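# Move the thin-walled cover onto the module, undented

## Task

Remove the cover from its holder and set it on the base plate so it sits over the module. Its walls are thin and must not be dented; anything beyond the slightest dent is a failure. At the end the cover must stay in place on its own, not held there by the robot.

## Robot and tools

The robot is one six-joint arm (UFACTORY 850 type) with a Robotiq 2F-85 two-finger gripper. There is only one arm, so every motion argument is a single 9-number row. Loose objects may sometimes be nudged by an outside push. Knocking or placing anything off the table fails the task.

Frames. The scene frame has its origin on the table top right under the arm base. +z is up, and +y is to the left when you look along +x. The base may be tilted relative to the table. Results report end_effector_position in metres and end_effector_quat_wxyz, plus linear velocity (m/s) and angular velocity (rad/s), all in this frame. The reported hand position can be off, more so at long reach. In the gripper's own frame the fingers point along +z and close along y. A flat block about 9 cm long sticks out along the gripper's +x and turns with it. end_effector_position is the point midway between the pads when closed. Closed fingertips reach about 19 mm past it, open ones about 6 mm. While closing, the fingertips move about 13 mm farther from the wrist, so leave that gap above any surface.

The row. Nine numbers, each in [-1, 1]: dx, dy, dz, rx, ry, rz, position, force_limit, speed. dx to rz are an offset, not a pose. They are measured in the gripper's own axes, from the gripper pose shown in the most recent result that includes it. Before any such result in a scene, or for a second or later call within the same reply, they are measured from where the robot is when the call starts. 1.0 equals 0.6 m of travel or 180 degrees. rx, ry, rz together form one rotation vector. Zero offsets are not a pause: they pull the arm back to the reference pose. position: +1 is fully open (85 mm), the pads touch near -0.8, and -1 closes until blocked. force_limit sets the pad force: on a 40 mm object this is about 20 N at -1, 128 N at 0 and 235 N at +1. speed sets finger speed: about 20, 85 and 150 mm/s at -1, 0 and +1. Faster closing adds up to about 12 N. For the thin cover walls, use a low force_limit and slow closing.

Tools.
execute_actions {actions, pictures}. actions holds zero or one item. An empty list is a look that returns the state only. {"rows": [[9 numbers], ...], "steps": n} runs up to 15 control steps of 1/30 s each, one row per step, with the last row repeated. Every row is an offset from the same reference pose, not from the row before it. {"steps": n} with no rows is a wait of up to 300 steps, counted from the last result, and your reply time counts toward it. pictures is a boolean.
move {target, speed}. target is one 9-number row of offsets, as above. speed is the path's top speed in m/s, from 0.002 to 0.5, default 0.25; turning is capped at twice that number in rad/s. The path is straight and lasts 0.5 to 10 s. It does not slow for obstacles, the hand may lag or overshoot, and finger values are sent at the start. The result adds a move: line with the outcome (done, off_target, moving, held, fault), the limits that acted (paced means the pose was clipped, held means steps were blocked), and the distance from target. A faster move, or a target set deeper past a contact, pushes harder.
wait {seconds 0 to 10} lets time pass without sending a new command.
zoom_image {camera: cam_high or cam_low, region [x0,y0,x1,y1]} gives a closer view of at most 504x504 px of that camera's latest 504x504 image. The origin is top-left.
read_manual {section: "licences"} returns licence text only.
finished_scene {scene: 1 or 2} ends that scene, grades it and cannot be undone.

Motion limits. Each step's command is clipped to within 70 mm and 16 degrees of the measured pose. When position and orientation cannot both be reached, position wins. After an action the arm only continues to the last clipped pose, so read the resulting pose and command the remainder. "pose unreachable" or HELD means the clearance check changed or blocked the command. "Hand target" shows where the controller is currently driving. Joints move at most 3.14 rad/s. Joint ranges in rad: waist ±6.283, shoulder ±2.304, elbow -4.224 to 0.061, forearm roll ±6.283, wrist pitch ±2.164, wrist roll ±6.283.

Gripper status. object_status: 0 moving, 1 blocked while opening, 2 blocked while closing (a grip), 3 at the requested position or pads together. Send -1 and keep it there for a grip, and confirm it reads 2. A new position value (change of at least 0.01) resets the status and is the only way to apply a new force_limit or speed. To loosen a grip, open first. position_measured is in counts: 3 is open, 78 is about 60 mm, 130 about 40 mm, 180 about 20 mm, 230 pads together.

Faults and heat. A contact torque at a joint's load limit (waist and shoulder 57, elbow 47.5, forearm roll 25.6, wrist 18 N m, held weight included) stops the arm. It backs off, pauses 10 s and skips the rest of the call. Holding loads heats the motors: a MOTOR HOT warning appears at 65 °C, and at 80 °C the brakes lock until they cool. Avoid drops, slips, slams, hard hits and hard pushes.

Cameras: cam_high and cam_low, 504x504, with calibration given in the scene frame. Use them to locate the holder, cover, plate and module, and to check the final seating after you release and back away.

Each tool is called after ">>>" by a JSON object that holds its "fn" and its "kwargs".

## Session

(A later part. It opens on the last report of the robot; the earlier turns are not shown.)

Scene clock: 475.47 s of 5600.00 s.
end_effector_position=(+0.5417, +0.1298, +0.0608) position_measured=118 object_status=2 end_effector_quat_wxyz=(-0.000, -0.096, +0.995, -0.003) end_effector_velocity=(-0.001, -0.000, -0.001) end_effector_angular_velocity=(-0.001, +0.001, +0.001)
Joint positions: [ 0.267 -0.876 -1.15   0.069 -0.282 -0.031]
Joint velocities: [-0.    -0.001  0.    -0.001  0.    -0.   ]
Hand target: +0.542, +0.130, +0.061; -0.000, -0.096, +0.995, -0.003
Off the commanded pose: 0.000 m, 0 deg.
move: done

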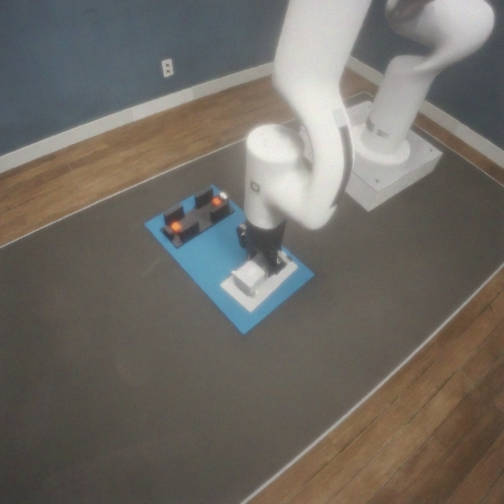

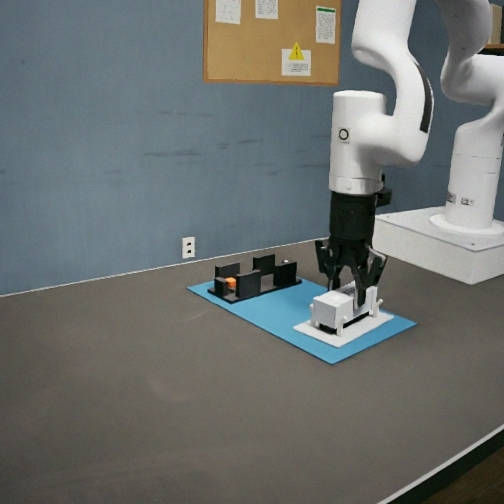

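Going in freely. Continue down.

>>> {"fn": "move", "kwargs": {"target": [0,0,0.024,0,0,0,-1,-0.9,-1], "speed": 0.007}}

>>> {"fn": "zoom_image", "kwargs": {"camera": "cam_low", "region": [288, 260, 398, 352]}}

Scene clock: 482.20 s of 5600.00 s.
end_effector_position=(+0.5417, +0.1297, +0.0464) position_measured=118 object_status=2 end_effector_quat_wxyz=(-0.000, -0.096, +0.995, -0.003) end_effector_velocity=(+0.001, +0.000, +0.001) end_effector_angular_velocity=(+0.001, -0.002, -0.000)
Joint positions: [ 0.267 -0.907 -1.16   0.074 -0.262 -0.035]
Joint velocities: [ 0.     0.    -0.001  0.001  0.    -0.   ]
Hand target: +0.542, +0.130, +0.046; -0.000, -0.096, +0.995, -0.003
Off the commanded pose: 0.000 m, 0 deg.
After step 90, 1.47 s passed at rest.
move: done

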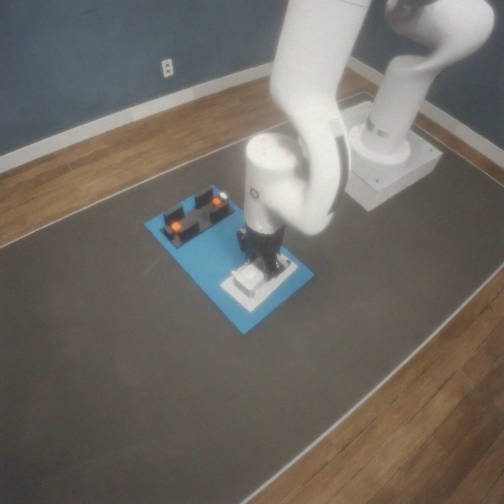

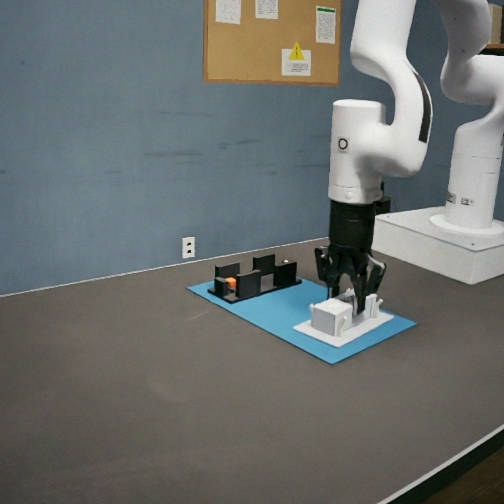

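Region (288, 260, 398, 352) of cam_low's 504x504 image, scaled by 4.582, with more detail than that image has; it fills the top 422 rows of this view, and the rest is white.

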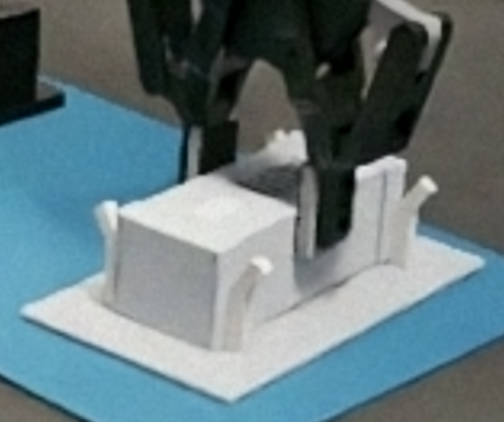

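>>> {"fn": "move", "kwargs": {"target": [0,0,0.004,0,0,0,-1,-0.9,-1], "speed": 0.004}}

>>> {"fn": "move", "kwargs": {"target": [0,0,0,0,0,0,0.5,-1,-0.5], "speed": 0.01}}

>>> {"fn": "move", "kwargs": {"target": [0,0,-0.1,0,0,0,0.5,-1,-0.5], "speed": 0.08}}

>>> {"fn": "zoom_image", "kwargs": {"camera": "cam_low", "region": [288, 260, 398, 352]}}

Scene clock: 490.67 s of 5600.00 s.
end_effector_position=(+0.5417, +0.1296, +0.0443) position_measured=118 object_status=2 end_effector_quat_wxyz=(-0.000, -0.096, +0.995, -0.003) end_effector_velocity=(+0.001, +0.000, -0.002) end_effector_angular_velocity=(+0.000, -0.003, +0.001)
Joint positions: [ 0.267 -0.911 -1.162  0.075 -0.26  -0.036]
Joint velocities: [ 0.    -0.003 -0.001  0.     0.006 -0.001]
Hand target: +0.542, +0.130, +0.044; -0.000, -0.096, +0.995, -0.003
Off the commanded pose: 0.000 m, 0 deg.
After step 90, 4.67 s passed at rest.
move: done

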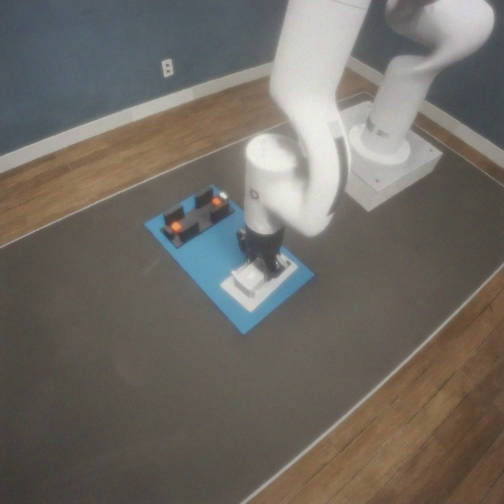

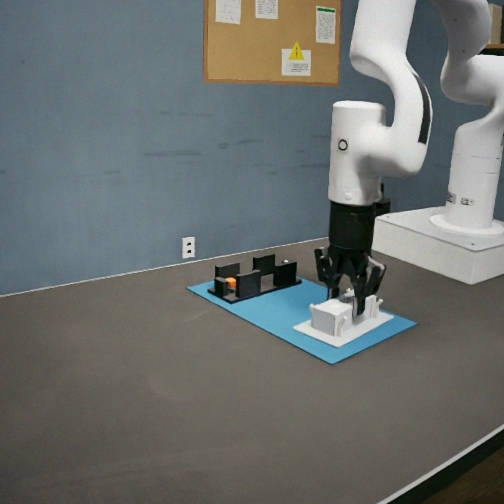

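Scene clock: 491.40 s of 5600.00 s.
end_effector_position=(+0.5417, +0.1296, +0.0443) position_measured=66 object_status=0 end_effector_quat_wxyz=(-0.000, -0.096, +0.995, -0.003) end_effector_velocity=(+0.000, -0.000, +0.000) end_effector_angular_velocity=(-0.000, -0.000, +0.001)
Joint positions: [ 0.267 -0.911 -1.162  0.075 -0.26  -0.036]
Joint velocities: [-0.     0.    -0.    -0.001 -0.     0.   ]
Hand target: +0.542, +0.130, +0.044; -0.000, -0.096, +0.995, -0.003
Off the commanded pose: 0.000 m, 0 deg.
move: done

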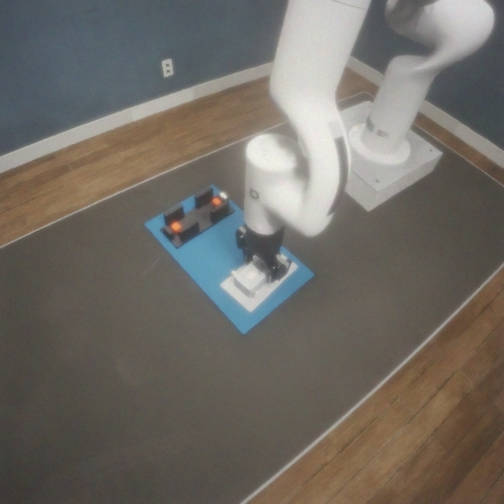

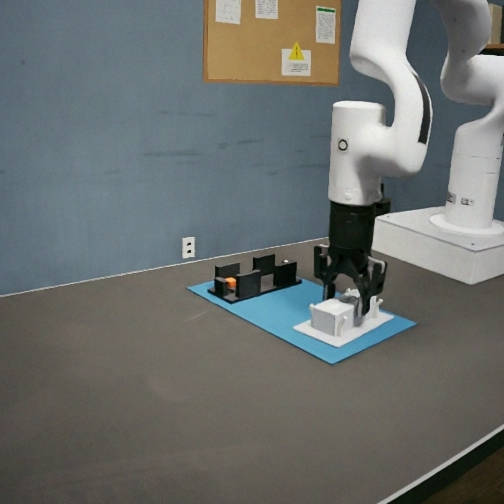

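Scene clock: 492.50 s of 5600.00 s.
end_effector_position=(+0.5415, +0.1300, +0.1041) position_measured=66 object_status=3 end_effector_quat_wxyz=(-0.000, -0.096, +0.995, -0.003) end_effector_velocity=(+0.001, +0.000, +0.002) end_effector_angular_velocity=(+0.001, -0.003, -0.001)
Joint positions: [ 0.265 -0.788 -1.126  0.056 -0.348 -0.019]
Joint velocities: [-0.     0.004  0.     0.001 -0.001  0.   ]
Hand target: +0.542, +0.130, +0.104; -0.000, -0.096, +0.995, -0.003
Off the commanded pose: 0.000 m, 0 deg.
move: done

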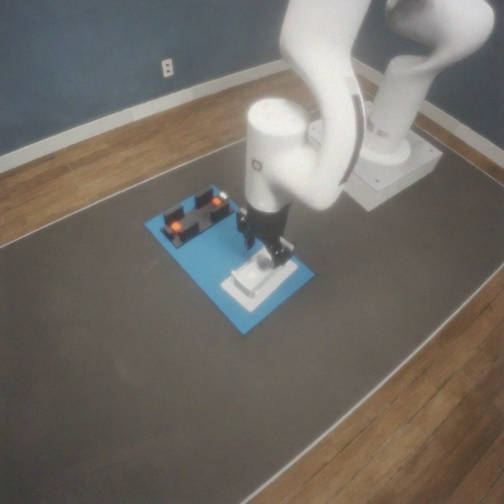

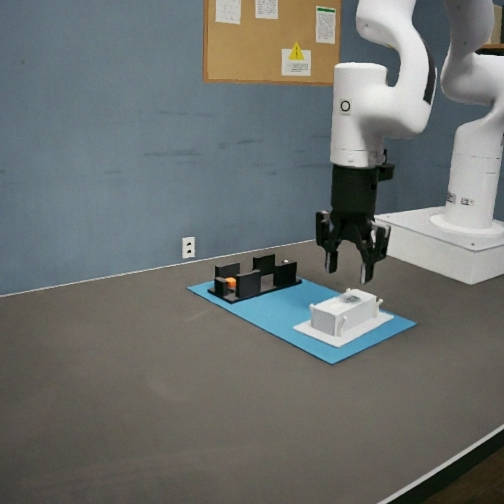

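Region (288, 260, 398, 352) of cam_low's 504x504 image, scaled by 4.582, with more detail than that image has; it fills the top 422 rows of this view, and the rest is white.

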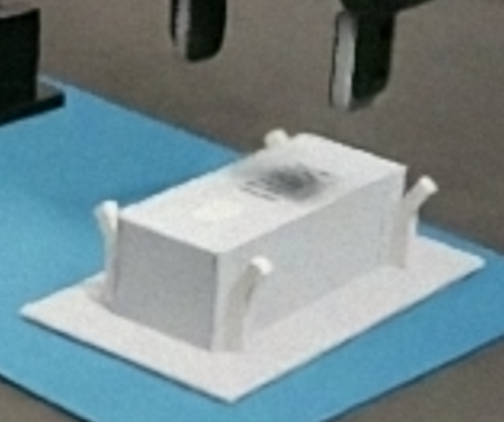

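>>> {"fn": "finished_scene", "kwargs": {"scene": 1}}

The scene is finished: the task was done.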